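# Weigh and sort three deep-well blocks into nests

## Task

Take each of the three deep-well blocks out of the infeed nest IN and place it by its weight against the batch limits: a block lighter than the limits into reject nest RU, one heavier into reject nest RO, and one inside the limits into pass nest P1 or P2. No nest may hold more than one block at the end. Every block must rest flat within its nest's locators, turned so that well A1 (at the block's cut-off corner) sits at the nest corner labelled A1. A block counts only if it stays there without the robot holding it. When finished, open the gripper and move the arms away.

## Robot and tools

Setup. Two FANUC CRX-5iA arms, left_arm and right_arm, each with a Robotiq 2F-140 two-finger gripper. Base poses in the scene frame: left_arm at (+0.037, +0.387, 0) m, quat_wxyz (+0.997, 0, 0, +0.075); right_arm at (+0.010, -0.369, 0) m, quat_wxyz (+0.997, 0, 0, +0.072). Scene frame: origin on the table top midway between the arms, +z up, +x out across the table, left_arm on the +y side. The arm names do not refer to image sides. A check-weigher CW is set to the batch limits: put a block down on its platform and release it, and a front lamp shows amber UNDER, green ACCEPT or red OVER. Either arm may be parked out of the way.

The row. Every motion command is a row of 18 numbers, each in [-1, 1], always for both arms: left_arm's 9 first, then right_arm's 9. Each arm's 9 are six joint displacements in the order wrist roll (J6), wrist pitch (J5), forearm roll (J4), shoulder (J2), waist (J1), elbow (J3), followed by gripper position, force_limit, speed. Joint values are scaled offsets, not poses: 1.0 equals 1.983 rad for waist and shoulder, 2.38 rad for elbow, 2.975 rad for the three wrist joints. Joint ranges (rad): waist ±3.491, shoulder ±3.140, elbow -1.187 to 4.328, forearm roll ±3.316, wrist pitch ±3.140, wrist roll ±3.927; the true stops may differ by 0.010. Gripper position is an absolute opening command: +1 fully open (140 mm), about -0.8 pads touching, -1 closes until blocked. force_limit: roughly 14 N at -1, 60 N at 0, 107 N at +1. speed: roughly 30 mm/s at -1, 140 at 0, 250 at +1. To leave a gripper unchanged, repeat its previous three numbers; a 0 is itself a command.

execute_actions(actions): a list of actions; each action is a list of 1 to 15 rows, one row per 1/30 s step, lasting 0.5 s in total (the final row repeats to fill 15 steps). Displacements in every row count from the joint angles at the start of that action, not from the previous row; for the first action, from the last reported angles. An action asking a joint to go more than 0.010 rad beyond its range is refused for both arms; if the first action fails this or any action is malformed, the whole call does nothing. An empty list just reports the state and images.

move(target, speed, blocking): target is one row; displacements count from the Joint positions in the most recent result that listed them. All joints finish together, so the hand follows a curve, 0.5 to 10 s long, with no obstacle avoidance. speed is the top rad/s of the joint travelling farthest, 0.01 to 2, default 0.5. blocking=false returns after 0.5 s while motion continues; then only wait or stop are accepted until a result shows the move ended. Its result adds a move: line with the ending (done, off_target, moving, held, fault), limits=held or limits=none, and each arm's joint farthest from target. wait(seconds): 0 to 10, arms hold their last command. stop(): brakes a running move (fingers continue). zoom_image(camera, region): region [x0, y0, x1, y1] in pixels, at most 504x504. read_manual(section): licence texts only, default "licences". finished_scene(scene): ends scene number scene, cannot be undone.

Drive limits. Joint target rates are capped at 2.62 (waist, shoulder), 3.14 (elbow), 3.93 (wrist) rad/s, with 0.5 s to ramp up. Targets stay within 0.805, 0.966 and 1.21 rad of measured angles for those groups, and a step that would move the gripper over 70 mm is scaled back, so large moves need several actions.

Results. The state line gives each gripper's end_effector_position (m) and end_effector_quat_wxyz in the scene frame; it may be off, more so at long reach. That point lies between the closed pads; fingertips extend about 33 mm past it closed and 9 mm open, and move about 24 mm outward while closing, so keep clearance above surfaces. Fingers point along gripper +z and close along y. Joint positions, Joint velocities and Joint targets are listed per arm in the joint order above (rad, rad/s). Step readings mark held steps with HELD and the arm label. "joint sent to its limit" and "joint command not followed" report clipped commands. Flange force is an estimate of outside force including a held load, noisy during acceleration; "no reading" can appear. object_status: 0 moving, 1 blocked while opening, 2 blocked while closing (a grip), 3 reached target or pads met. position_measured runs from 3 (open) to 230 (pads meet), not linear. To squeeze harder while gripping, raise force_limit and change position from -1 to -0.98 or back. MOTOR HOT warns of heating; OVER-TEMPERATURE FAULT means brakes set. Cameras: cam_head_left, cam_head_right, cam_left_wrist, cam_right_wrist, each 672x504.

Hazards. Torque on a joint reaching its load limit (142 N m for waist, shoulder, elbow; 35.6 for wrist joints, held weight included) or 150 N of outside force halts that arm for 10 s and skips the rest of the call. The arms are stiff, so a target even slightly past contact with something firm can fault; fast contacts hit harder. Blocks may be tugged or pushed unexpectedly. Do not drop, slam or knock items off the table, and keep the two arms from striking or pressing one another. The robot holds the last command while replies are being written.

Each tool is called after "Emit:" in YAML: its name, and indented under it one key for each argument.

## Session

Emit:
execute_actions:
  actions: []

Scene clock: 0.00 s.
left_arm: end_effector_position=(+0.2660, +0.6286, +0.3390) position_measured=3 object_status=3 end_effector_quat_wxyz=(+0.034, -0.310, +0.694, +0.649) | right_arm: end_effector_position=(+0.5249, -0.6599, +0.2006) position_measured=3 object_status=3 end_effector_quat_wxyz=(+0.216, -0.705, +0.670, -0.089)
Joint names: [wrist roll, wrist pitch, forearm roll, shoulder, waist, elbow]
Joint positions: left_arm=[-0.816 -2.038 -1.3   -0.091 -0.295 -0.267] | right_arm=[ 0.659 -1.262 -0.399  0.172 -0.68   0.125]
Joint velocities: left_arm=[ 0.    -0.    -0.001 -0.001 -0.     0.   ] | right_arm=[-0.     0.001 -0.    -0.    -0.     0.002]
Flange force (N, the push that the arm receives, along the gripper's own x y z axes): no reading
Joint targets: left_arm=[-0.816 -2.038 -1.300 -0.091 -0.295 -0.267] | right_arm=[0.659 -1.262 -0.399 0.172 -0.680 0.125]

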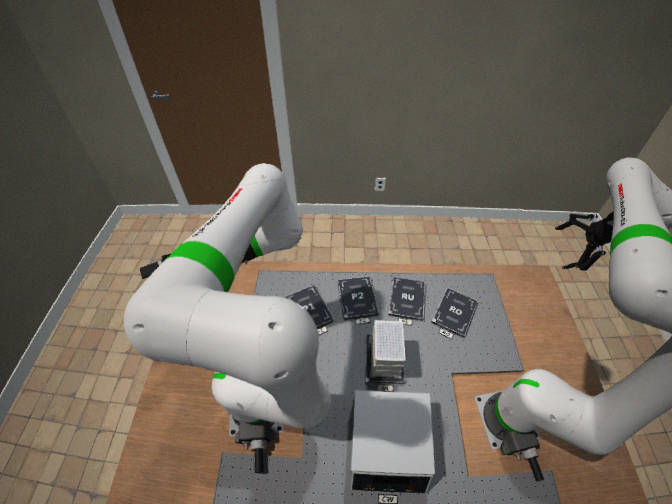

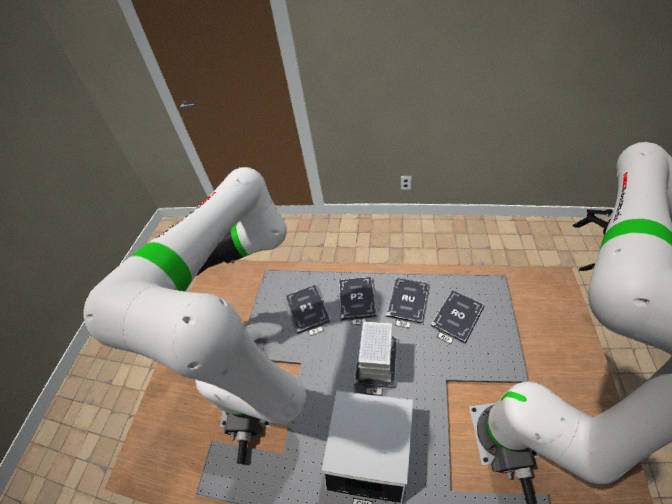

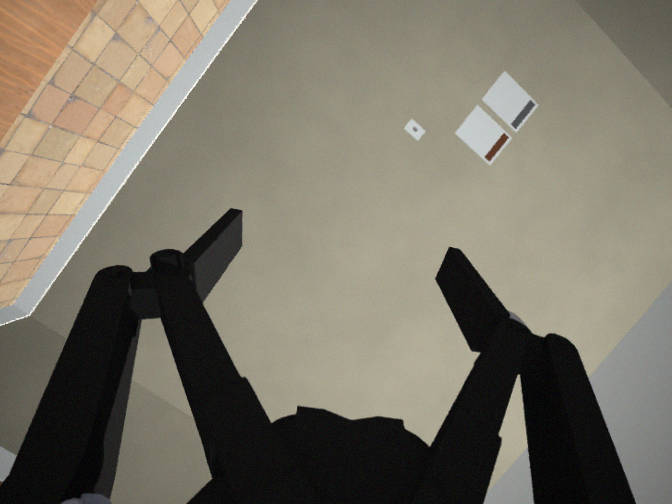

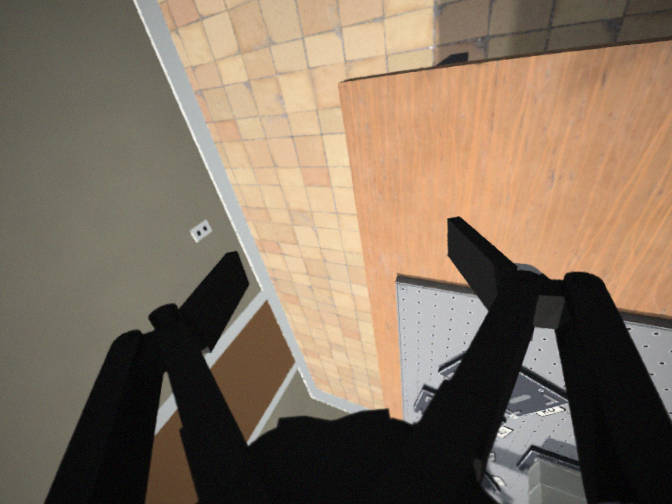

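Emit:
move:
  target: [1,0.157,0.437,0.0177,-0.3424,0.0887,0.6,0,0,0,0,0,0,-0.3,0,1,0,0]
  speed: 1.2

Emit:
move:
  target: [0.082,0,0,0,0,0,0.6,0,0,0,0,0,0,0,0,1,0,0]

Scene clock: 3.50 s.
left_arm: end_effector_position=(+0.2187, +0.0001, +0.2376) position_measured=53 object_status=3 end_effector_quat_wxyz=(-0.000, +0.993, -0.118, -0.000) | right_arm: end_effector_position=(+0.2733, -0.8983, +0.2006) position_measured=3 object_status=3 end_effector_quat_wxyz=(+0.180, -0.478, +0.847, -0.148)
Joint names: [wrist roll, wrist pitch, forearm roll, shoulder, waist, elbow]
Joint positions: left_arm=[ 2.159 -1.571 -0.    -0.056 -0.974 -0.056] | right_arm=[ 0.659 -1.262 -0.399  0.172 -1.275  0.125]
Joint velocities: left_arm=[ 0.002  0.    -0.    -0.001 -0.001  0.   ] | right_arm=[ 0.     0.    -0.001  0.    -0.001 -0.002]
Flange force (N, the push that the arm receives, along the gripper's own x y z axes): left_arm=[-2.0 -0.9 -1.9] | right_arm=[-1.4 2.7 -2.9]
Joint targets: left_arm=[2.159 -1.571 -0.000 -0.056 -0.974 -0.056] | right_arm=[0.659 -1.262 -0.399 0.172 -1.275 0.125]
move: done; limits=none; left_arm: farthest joint: the forearm roll, 0.001 radians from its target (1.300 radians at the start); right_arm: farthest joint: the waist, 0.000 radians from its target (0.595 radians at the start)

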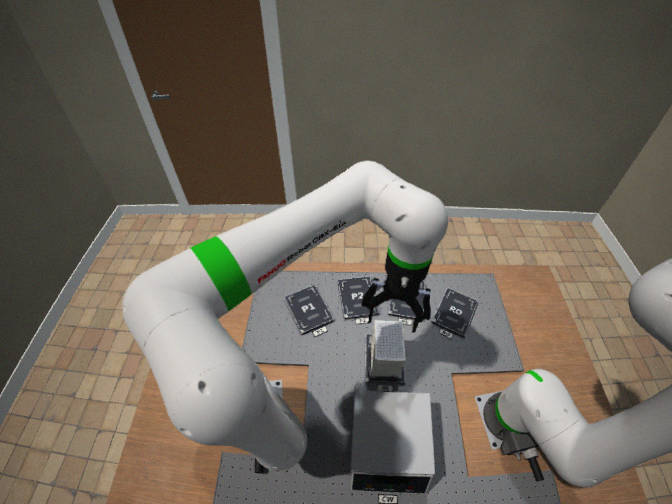

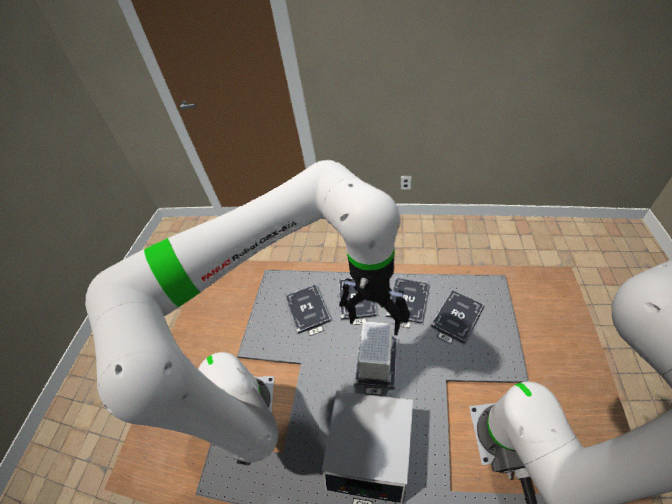

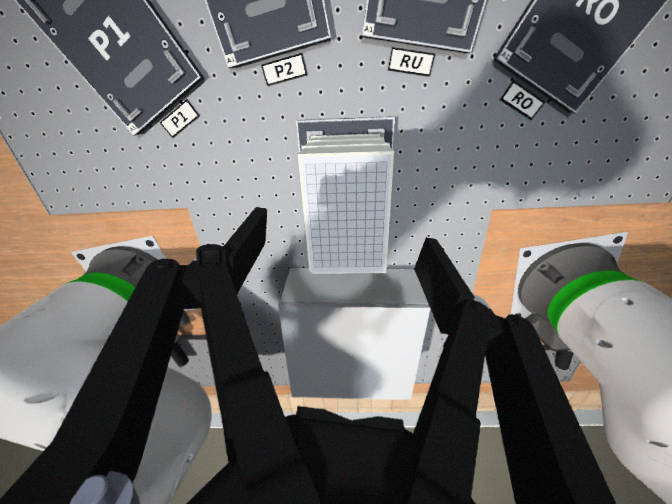

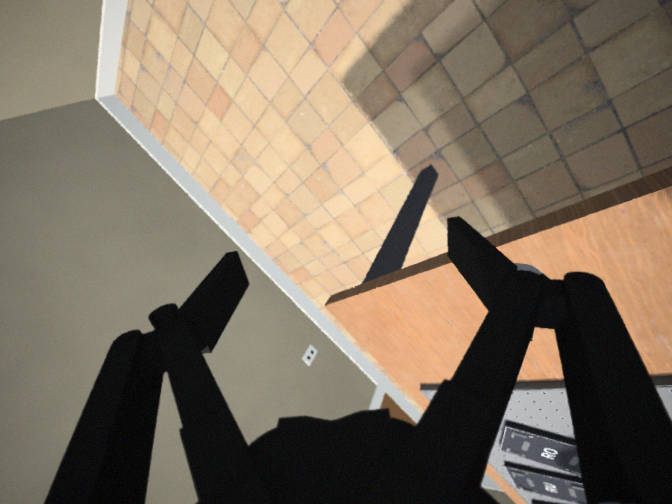

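Scene clock: 4.53 s.
left_arm: end_effector_position=(+0.2187, +0.0001, +0.2376) position_measured=53 object_status=3 end_effector_quat_wxyz=(-0.000, +1.000, +0.004, +0.000) | right_arm: end_effector_position=(+0.2733, -0.8983, +0.2006) position_measured=3 object_status=3 end_effector_quat_wxyz=(+0.180, -0.478, +0.847, -0.148)
Joint names: [wrist roll, wrist pitch, forearm roll, shoulder, waist, elbow]
Joint positions: left_arm=[ 2.402 -1.571 -0.    -0.056 -0.974 -0.056] | right_arm=[ 0.659 -1.262 -0.399  0.172 -1.275  0.125]
Joint velocities: left_arm=[ 0.001  0.     0.002  0.    -0.    -0.   ] | right_arm=[-0.     0.    -0.    -0.    -0.    -0.001]
Flange force (N, the push that the arm receives, along the gripper's own x y z axes): left_arm=[-1.4 -0.1 -1.8] | right_arm=[-2.4 1.7 -2.8]
Joint targets: left_arm=[2.403 -1.571 -0.000 -0.056 -0.974 -0.056] | right_arm=[0.659 -1.262 -0.399 0.172 -1.275 0.125]
move: done; limits=none; left_arm: farthest joint: the waist, 0.000 radians from its target (0.000 radians at the start); right_arm: farthest joint: the waist, 0.000 radians from its target (0.000 radians at the start)

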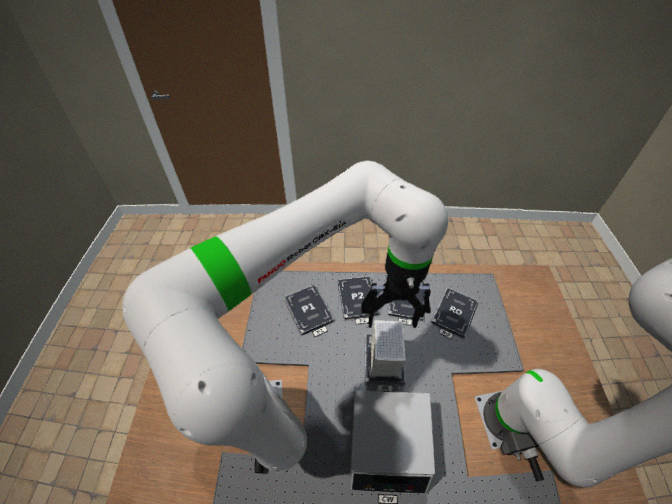

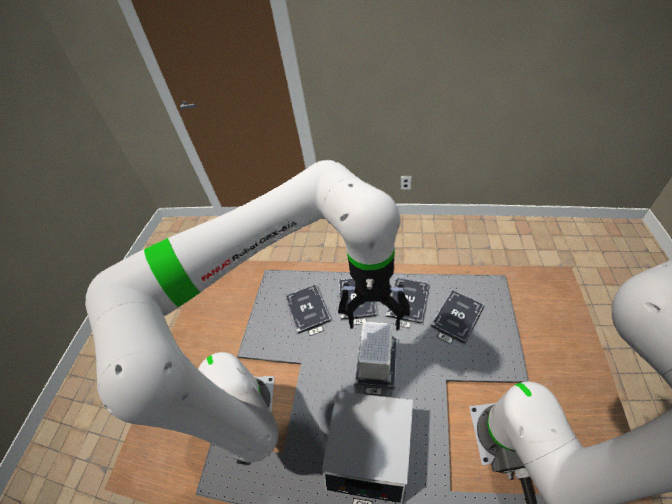

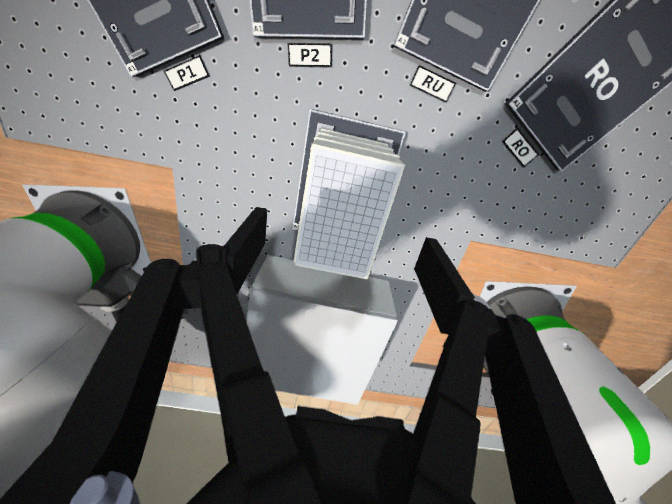

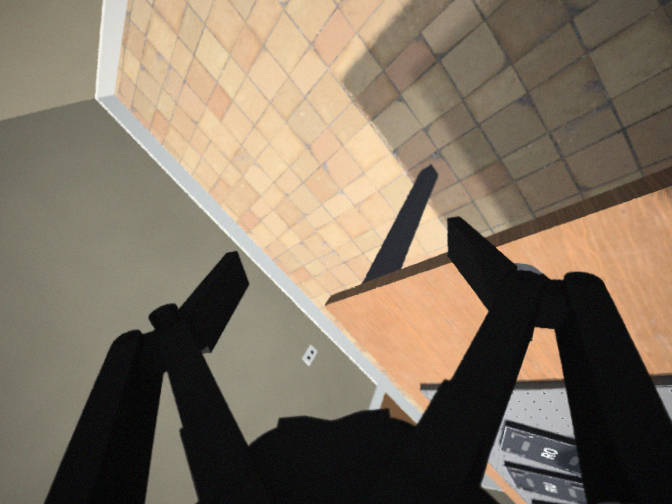

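Emit:
move:
  target: [-0.0118,0.0452,0,-0.0052,-0.0086,-0.0609,0.6,0,0,0,0,0,0,0,0,1,0,0]
  speed: 0.25

Scene clock: 5.80 s.
left_arm: end_effector_position=(+0.2066, +0.0032, +0.1797) position_measured=53 object_status=3 end_effector_quat_wxyz=(-0.000, +1.000, -0.022, -0.000) | right_arm: end_effector_position=(+0.2733, -0.8983, +0.2006) position_measured=3 object_status=3 end_effector_quat_wxyz=(+0.180, -0.478, +0.847, -0.148)
Joint names: [wrist roll, wrist pitch, forearm roll, shoulder, waist, elbow]
Joint positions: left_arm=[ 2.367 -1.436 -0.    -0.066 -0.991 -0.201] | right_arm=[ 0.659 -1.262 -0.399  0.172 -1.275  0.125]
Joint velocities: left_arm=[-0.     0.001  0.001 -0.001 -0.    -0.002] | right_arm=[-0.     0.001  0.     0.001 -0.     0.001]
Flange force (N, the push that the arm receives, along the gripper's own x y z axes): left_arm=[-1.8 -0.8 -2.1] | right_arm=[-1.6 0.7 -2.9]
Joint targets: left_arm=[2.367 -1.436 -0.000 -0.066 -0.991 -0.201] | right_arm=[0.659 -1.262 -0.399 0.172 -1.275 0.125]
move: done; limits=none; left_arm: farthest joint: the waist, 0.000 radians from its target (0.017 radians at the start); right_arm: farthest joint: the waist, 0.000 radians from its target (0.000 radians at the start)

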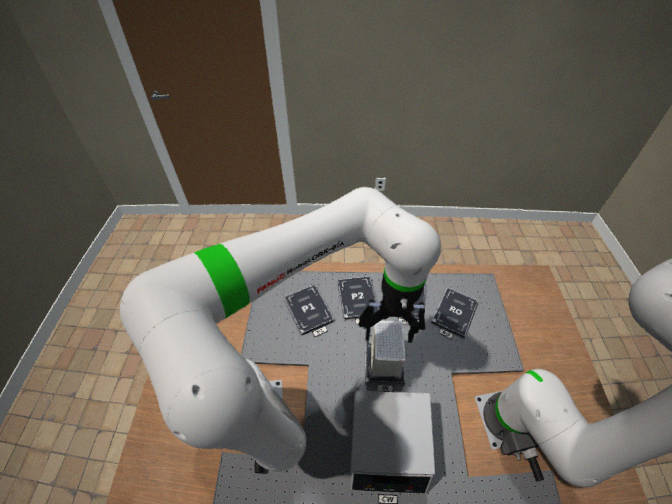

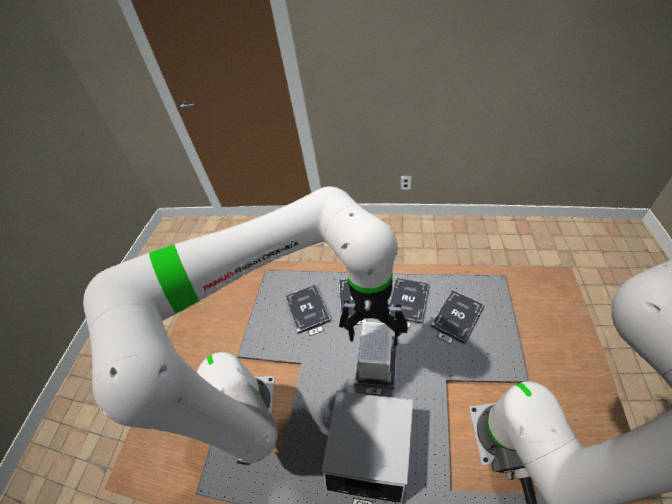

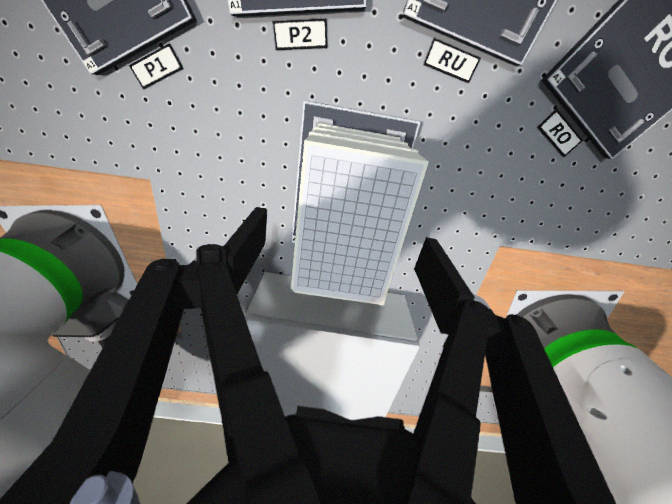

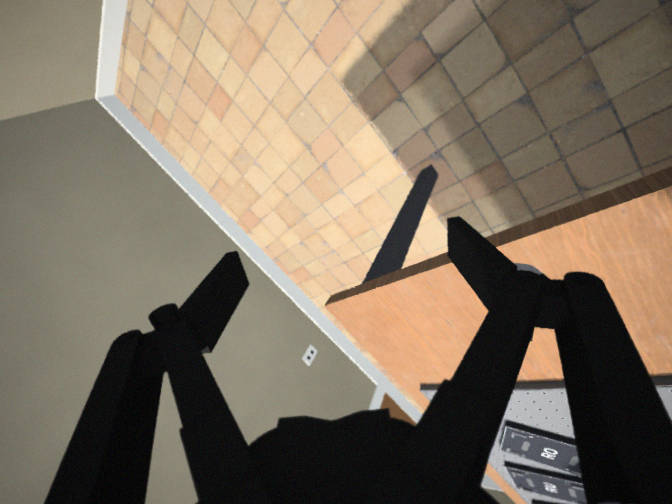

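Emit:
move:
  target: [0.0013,0.0361,0,0.0129,-0.0018,-0.0345,0.6,0,0,0,0,0,0,0,0,1,0,0]
  speed: 0.15

Emit:
move:
  target: [0,0,0,0,0,0,-1,0,-0.5,0,0,0,0,0,0,1,0,0]

Emit:
move:
  target: [0,-0.0361,0,-0.0106,0,0.0364,-1,0,-0.5,0,0,0,0,0,0,1,0,0]
  speed: 0.12

Scene clock: 7.20 s.
left_arm: end_effector_position=(+0.2064, +0.0013, +0.1348) position_measured=53 object_status=3 end_effector_quat_wxyz=(-0.000, +1.000, -0.022, -0.000) | right_arm: end_effector_position=(+0.2733, -0.8983, +0.2006) position_measured=3 object_status=3 end_effector_quat_wxyz=(+0.180, -0.478, +0.847, -0.148)
Joint names: [wrist roll, wrist pitch, forearm roll, shoulder, waist, elbow]
Joint positions: left_arm=[ 2.371 -1.329 -0.    -0.04  -0.995 -0.283] | right_arm=[ 0.659 -1.262 -0.399  0.172 -1.275  0.125]
Joint velocities: left_arm=[ 0.     0.001 -0.001  0.    -0.    -0.001] | right_arm=[-0.    -0.001  0.    -0.001 -0.    -0.001]
Flange force (N, the push that the arm receives, along the gripper's own x y z axes): left_arm=[-1.1 -0.1 -3.1] | right_arm=[-1.8 0.0 -3.6]
Joint targets: left_arm=[2.371 -1.329 -0.000 -0.040 -0.995 -0.283] | right_arm=[0.659 -1.262 -0.399 0.172 -1.275 0.125]
move: done; limits=none; left_arm: farthest joint: the wrist pitch, 0.001 radians from its target (0.108 radians at the start); right_arm: farthest joint: the waist, 0.000 radians from its target (0.000 radians at the start)

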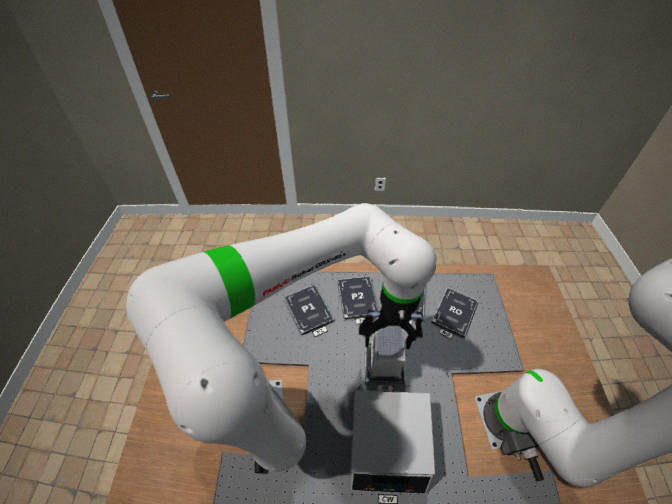

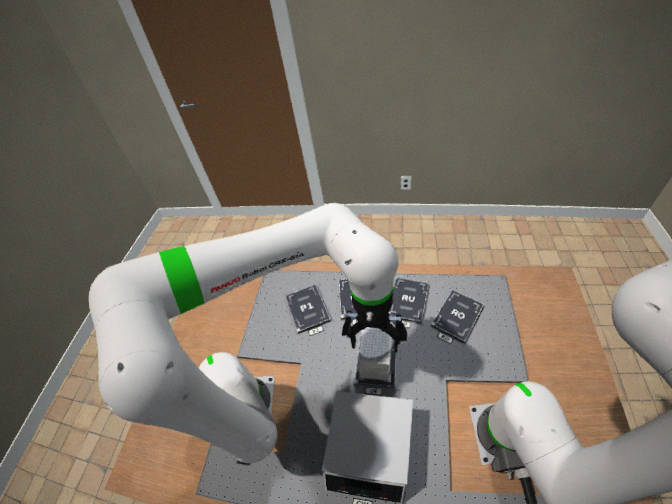

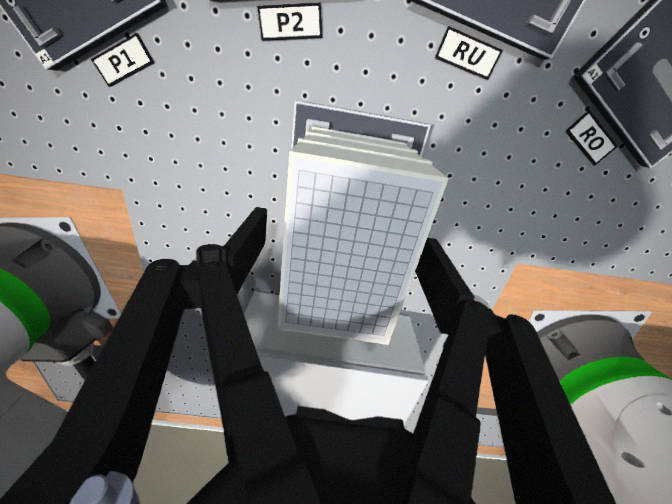

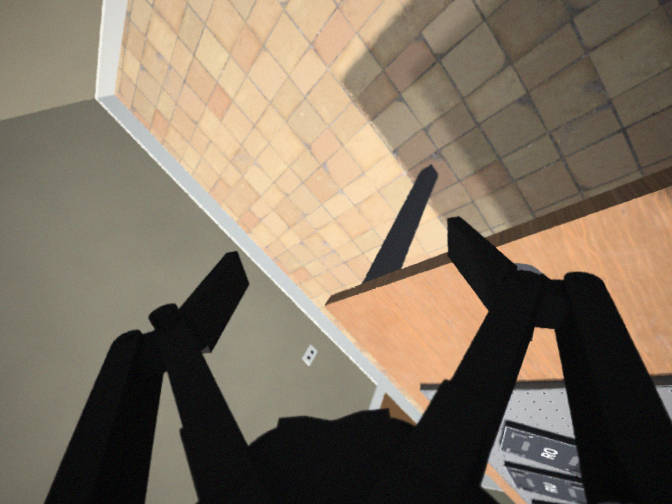

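Scene clock: 7.83 s.
left_arm: end_effector_position=(+0.2063, +0.0012, +0.1348) position_measured=106 object_status=2 end_effector_quat_wxyz=(-0.000, +1.000, -0.022, -0.000) | right_arm: end_effector_position=(+0.2733, -0.8983, +0.2006) position_measured=3 object_status=3 end_effector_quat_wxyz=(+0.180, -0.478, +0.847, -0.148)
Joint names: [wrist roll, wrist pitch, forearm roll, shoulder, waist, elbow]
Joint positions: left_arm=[ 2.371 -1.329 -0.    -0.04  -0.995 -0.283] | right_arm=[ 0.659 -1.262 -0.399  0.172 -1.275  0.125]
Joint velocities: left_arm=[ 0.     0.     0.001 -0.001  0.     0.   ] | right_arm=[ 0.    -0.001  0.001  0.    -0.001  0.001]
Flange force (N, the push that the arm receives, along the gripper's own x y z axes): left_arm=[-1.4 7.4 -28.4] | right_arm=[-1.5 -0.2 -2.0]
Joint targets: left_arm=[2.371 -1.329 -0.000 -0.040 -0.995 -0.283] | right_arm=[0.659 -1.262 -0.399 0.172 -1.275 0.125]
move: done; limits=none; left_arm: farthest joint: the waist, 0.000 radians from its target (0.000 radians at the start); right_arm: farthest joint: the waist, 0.000 radians from its target (0.000 radians at the start)

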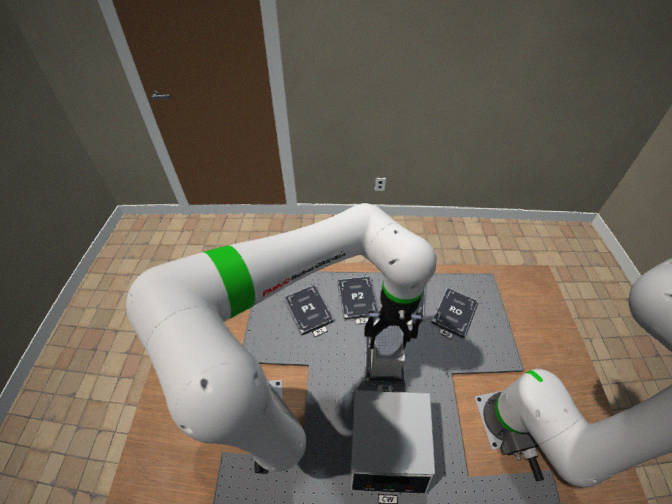

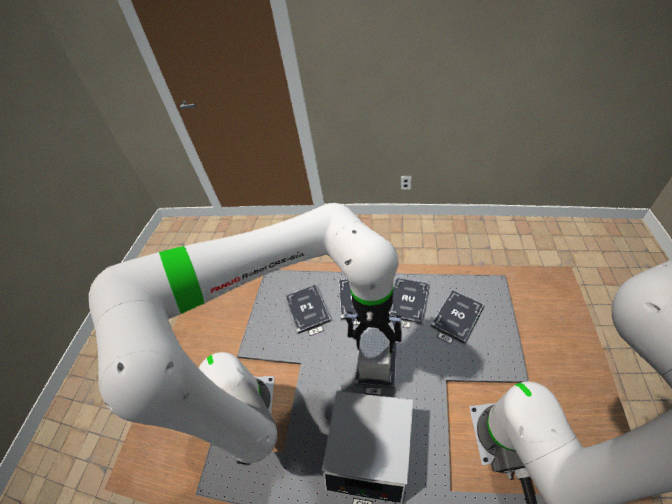

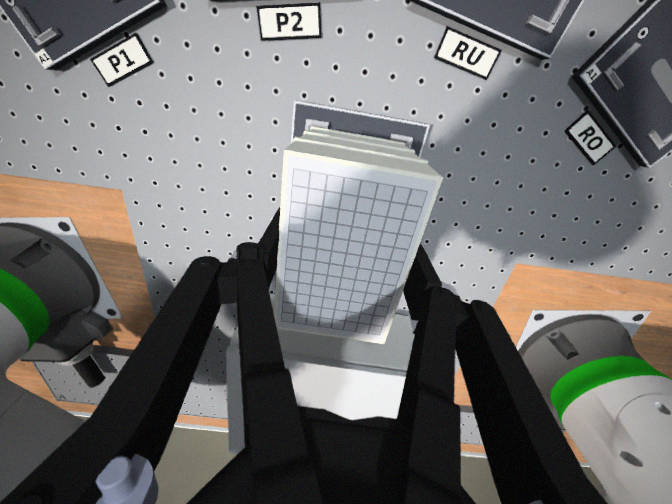

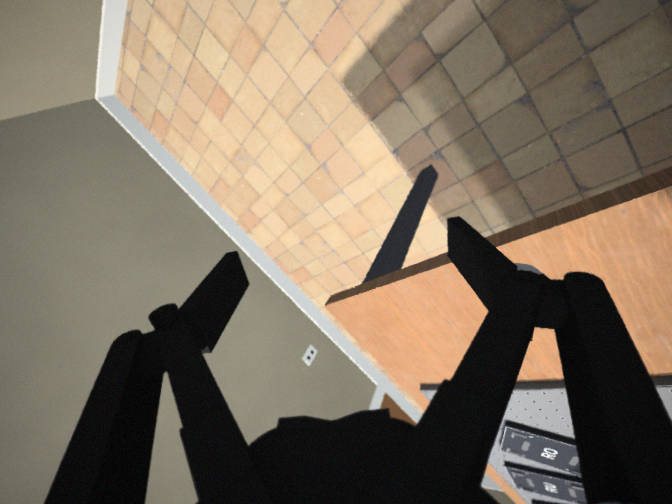

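Scene clock: 9.13 s.
left_arm: end_effector_position=(+0.2064, +0.0011, +0.1798) position_measured=106 object_status=2 end_effector_quat_wxyz=(-0.000, +1.000, -0.022, -0.000) | right_arm: end_effector_position=(+0.2733, -0.8983, +0.2006) position_measured=3 object_status=3 end_effector_quat_wxyz=(+0.180, -0.478, +0.847, -0.148)
Joint names: [wrist roll, wrist pitch, forearm roll, shoulder, waist, elbow]
Joint positions: left_arm=[ 2.371 -1.436 -0.    -0.061 -0.995 -0.196] | right_arm=[ 0.659 -1.262 -0.399  0.172 -1.275  0.125]
Joint velocities: left_arm=[ 0.    -0.003  0.001  0.    -0.     0.002] | right_arm=[ 0.     0.001 -0.001 -0.001  0.     0.   ]
Flange force (N, the push that the arm receives, along the gripper's own x y z axes): left_arm=[-1.1 1.4 -3.0] | right_arm=[-0.6 0.5 -2.1]
Joint targets: left_arm=[2.371 -1.436 -0.000 -0.061 -0.995 -0.196] | right_arm=[0.659 -1.262 -0.399 0.172 -1.275 0.125]
move: done; limits=none; left_arm: farthest joint: the waist, 0.000 radians from its target (0.000 radians at the start); right_arm: farthest joint: the waist, 0.000 radians from its target (0.000 radians at the start)

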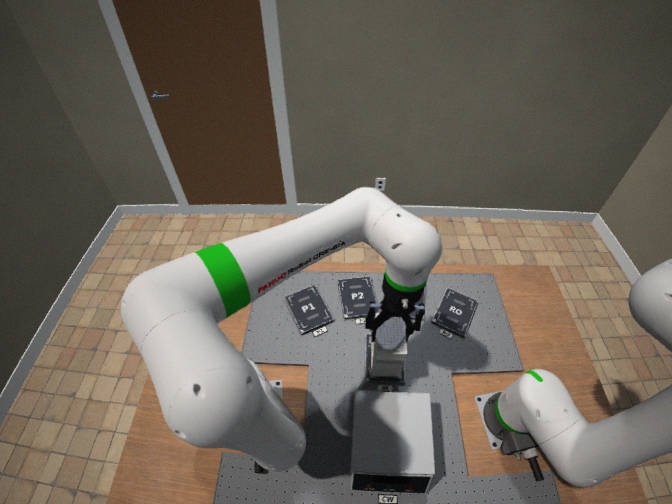

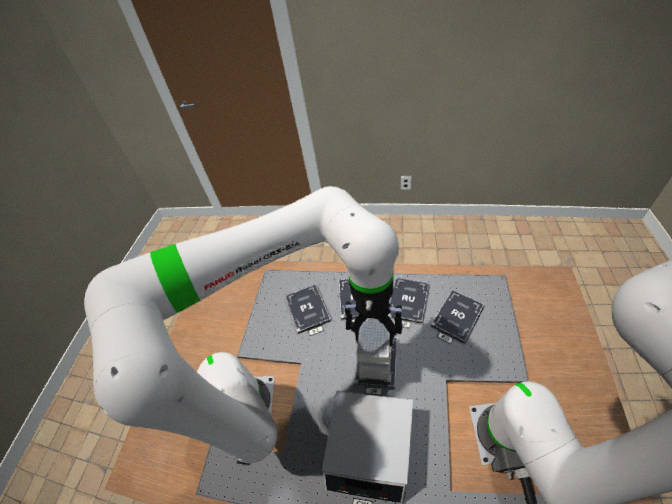

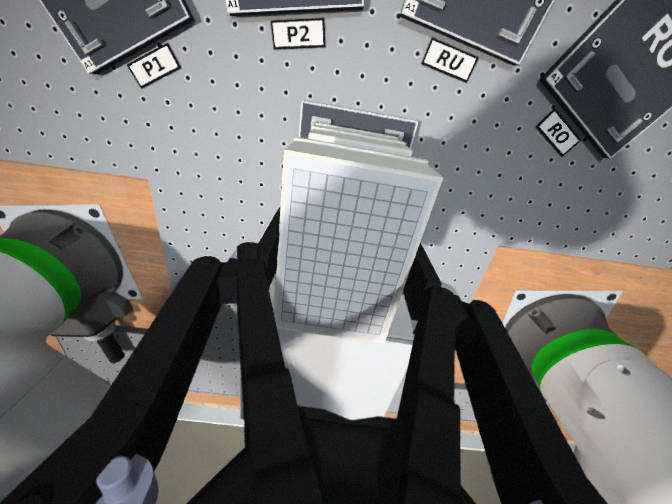

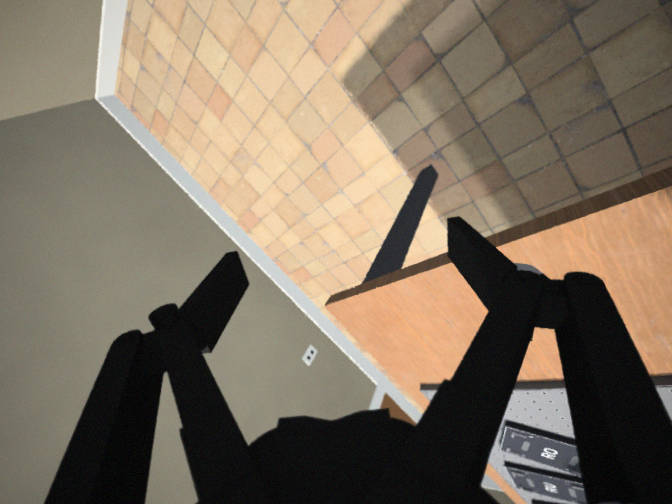

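Emit:
move:
  target: [0.171,0.0158,0,-0.0207,-0.2511,-0.037,-1,0,-0.5,0,0,0,0,0,0,1,0,0]
  speed: 0.4

Emit:
move:
  target: [0,0.0137,0,0,0,-0.017,-1,0,-0.5,0,0,0,0,0,0,1,0,0]
  speed: 0.04

Scene clock: 11.10 s.
left_arm: end_effector_position=(-0.0029, -0.0133, +0.1584) position_measured=106 object_status=2 end_effector_quat_wxyz=(-0.000, +1.000, -0.017, +0.000) | right_arm: end_effector_position=(+0.2733, -0.8983, +0.2006) position_measured=3 object_status=3 end_effector_quat_wxyz=(+0.180, -0.478, +0.847, -0.148)
Joint names: [wrist roll, wrist pitch, forearm roll, shoulder, waist, elbow]
Joint positions: left_arm=[ 2.88  -1.389 -0.    -0.102 -1.493 -0.284] | right_arm=[ 0.659 -1.262 -0.399  0.172 -1.275  0.125]
Joint velocities: left_arm=[ 0.001  0.     0.     0.    -0.002 -0.   ] | right_arm=[ 0.     0.    -0.     0.     0.     0.001]
Flange force (N, the push that the arm receives, along the gripper's own x y z axes): left_arm=[0.4 -0.5 -1.5] | right_arm=[-0.4 -0.5 -2.2]
Joint targets: left_arm=[2.880 -1.389 -0.000 -0.102 -1.493 -0.284] | right_arm=[0.659 -1.262 -0.399 0.172 -1.275 0.125]
move: done; limits=none; left_arm: farthest joint: the waist, 0.000 radians from its target (0.498 radians at the start); right_arm: farthest joint: the waist, 0.000 radians from its target (0.000 radians at the start)

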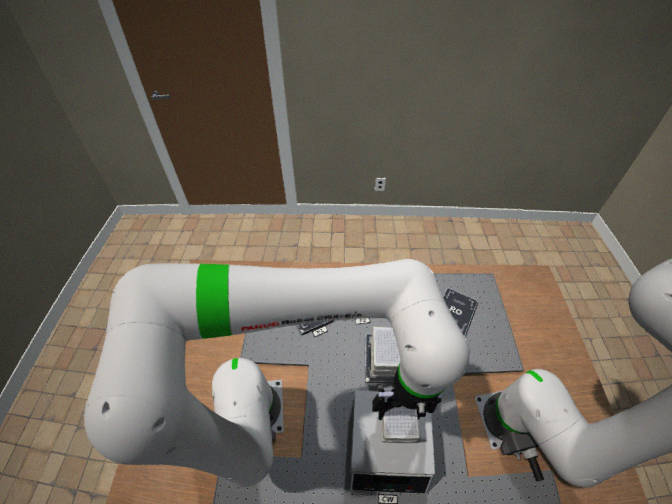

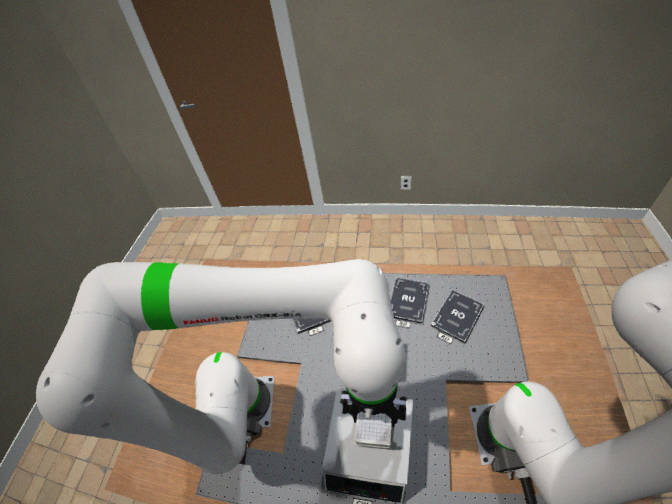

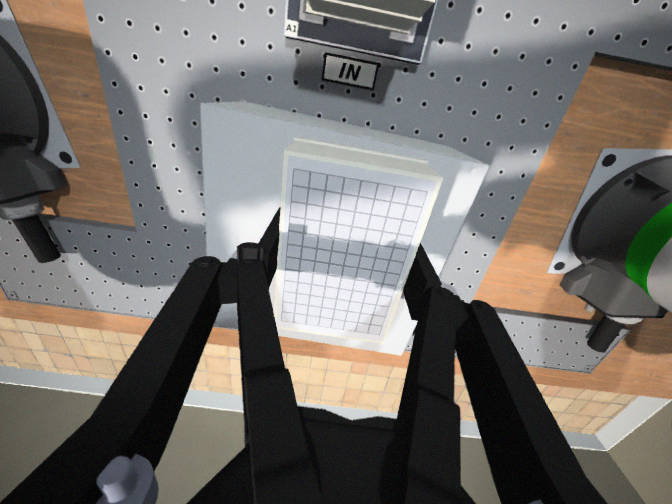

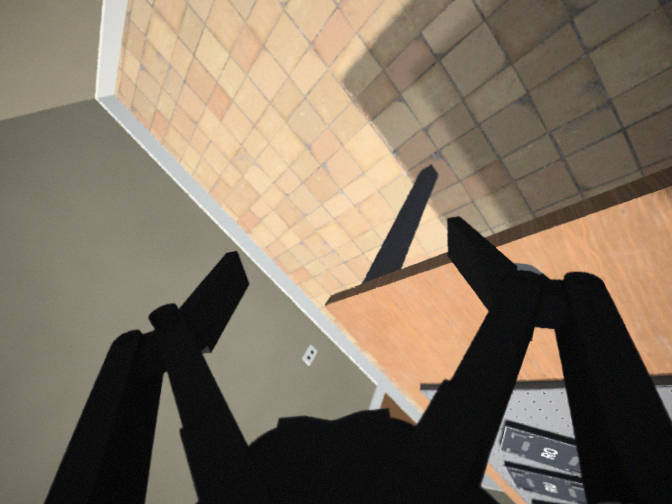

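Scene clock: 12.43 s.
left_arm: end_effector_position=(-0.0037, -0.0101, +0.1415) position_measured=106 object_status=2 end_effector_quat_wxyz=(-0.000, +1.000, -0.017, +0.000) | right_arm: end_effector_position=(+0.2733, -0.8983, +0.2006) position_measured=3 object_status=3 end_effector_quat_wxyz=(+0.180, -0.478, +0.847, -0.148)
Joint names: [wrist roll, wrist pitch, forearm roll, shoulder, waist, elbow]
Joint positions: left_arm=[ 2.88  -1.349 -0.    -0.102 -1.493 -0.325] | right_arm=[ 0.659 -1.262 -0.399  0.172 -1.275  0.125]
Joint velocities: left_arm=[ 0.     0.002  0.001  0.    -0.    -0.002] | right_arm=[ 0.    -0.001  0.    -0.     0.    -0.   ]
Flange force (N, the push that the arm receives, along the gripper's own x y z axes): left_arm=[3.7 -3.1 -29.0] | right_arm=[-2.7 1.1 -2.5]
Joint targets: left_arm=[2.880 -1.348 -0.000 -0.102 -1.493 -0.325] | right_arm=[0.659 -1.262 -0.399 0.172 -1.275 0.125]
move: done; limits=none; left_arm: farthest joint: the waist, 0.000 radians from its target (0.000 radians at the start); right_arm: farthest joint: the waist, 0.000 radians from its target (0.000 radians at the start)

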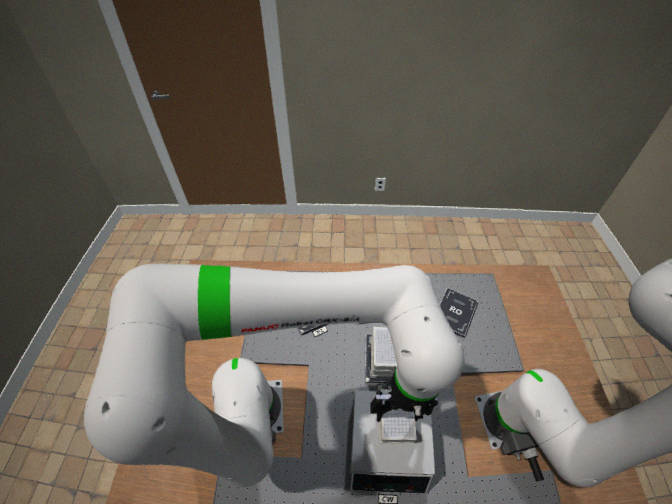

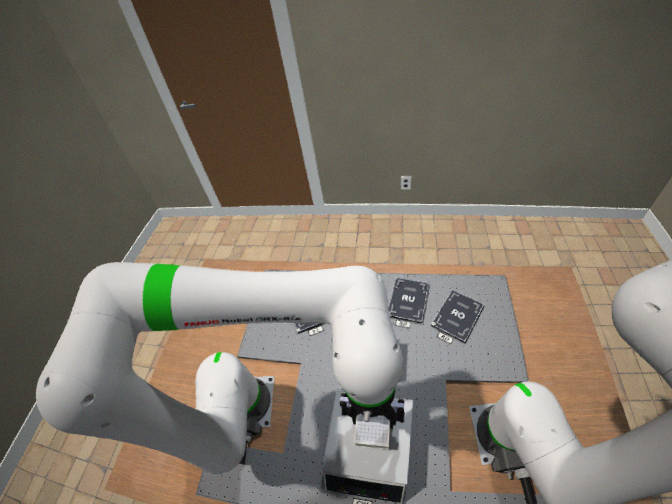

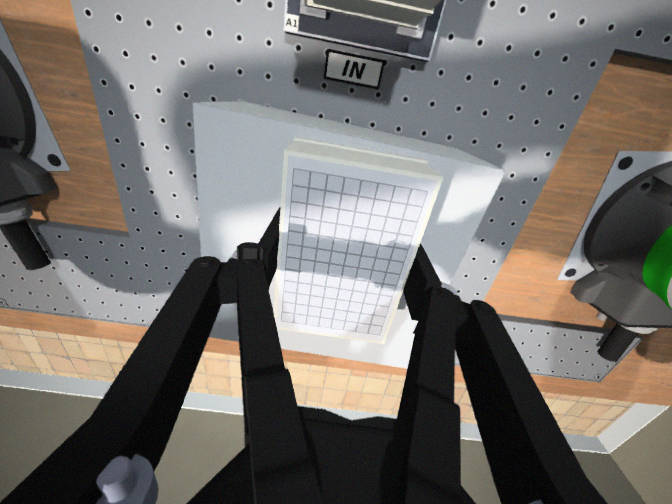

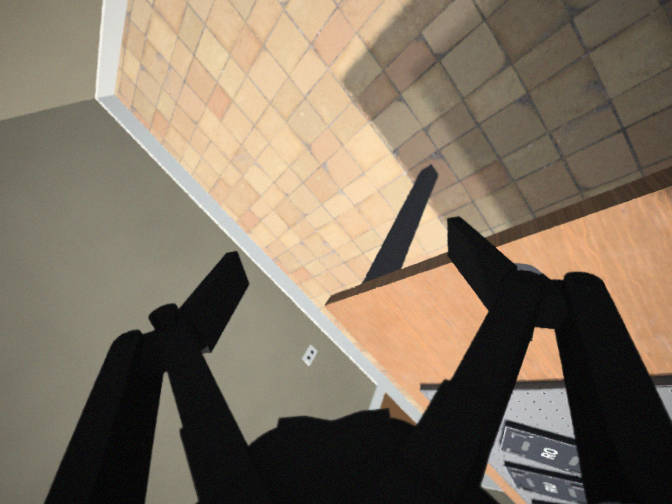

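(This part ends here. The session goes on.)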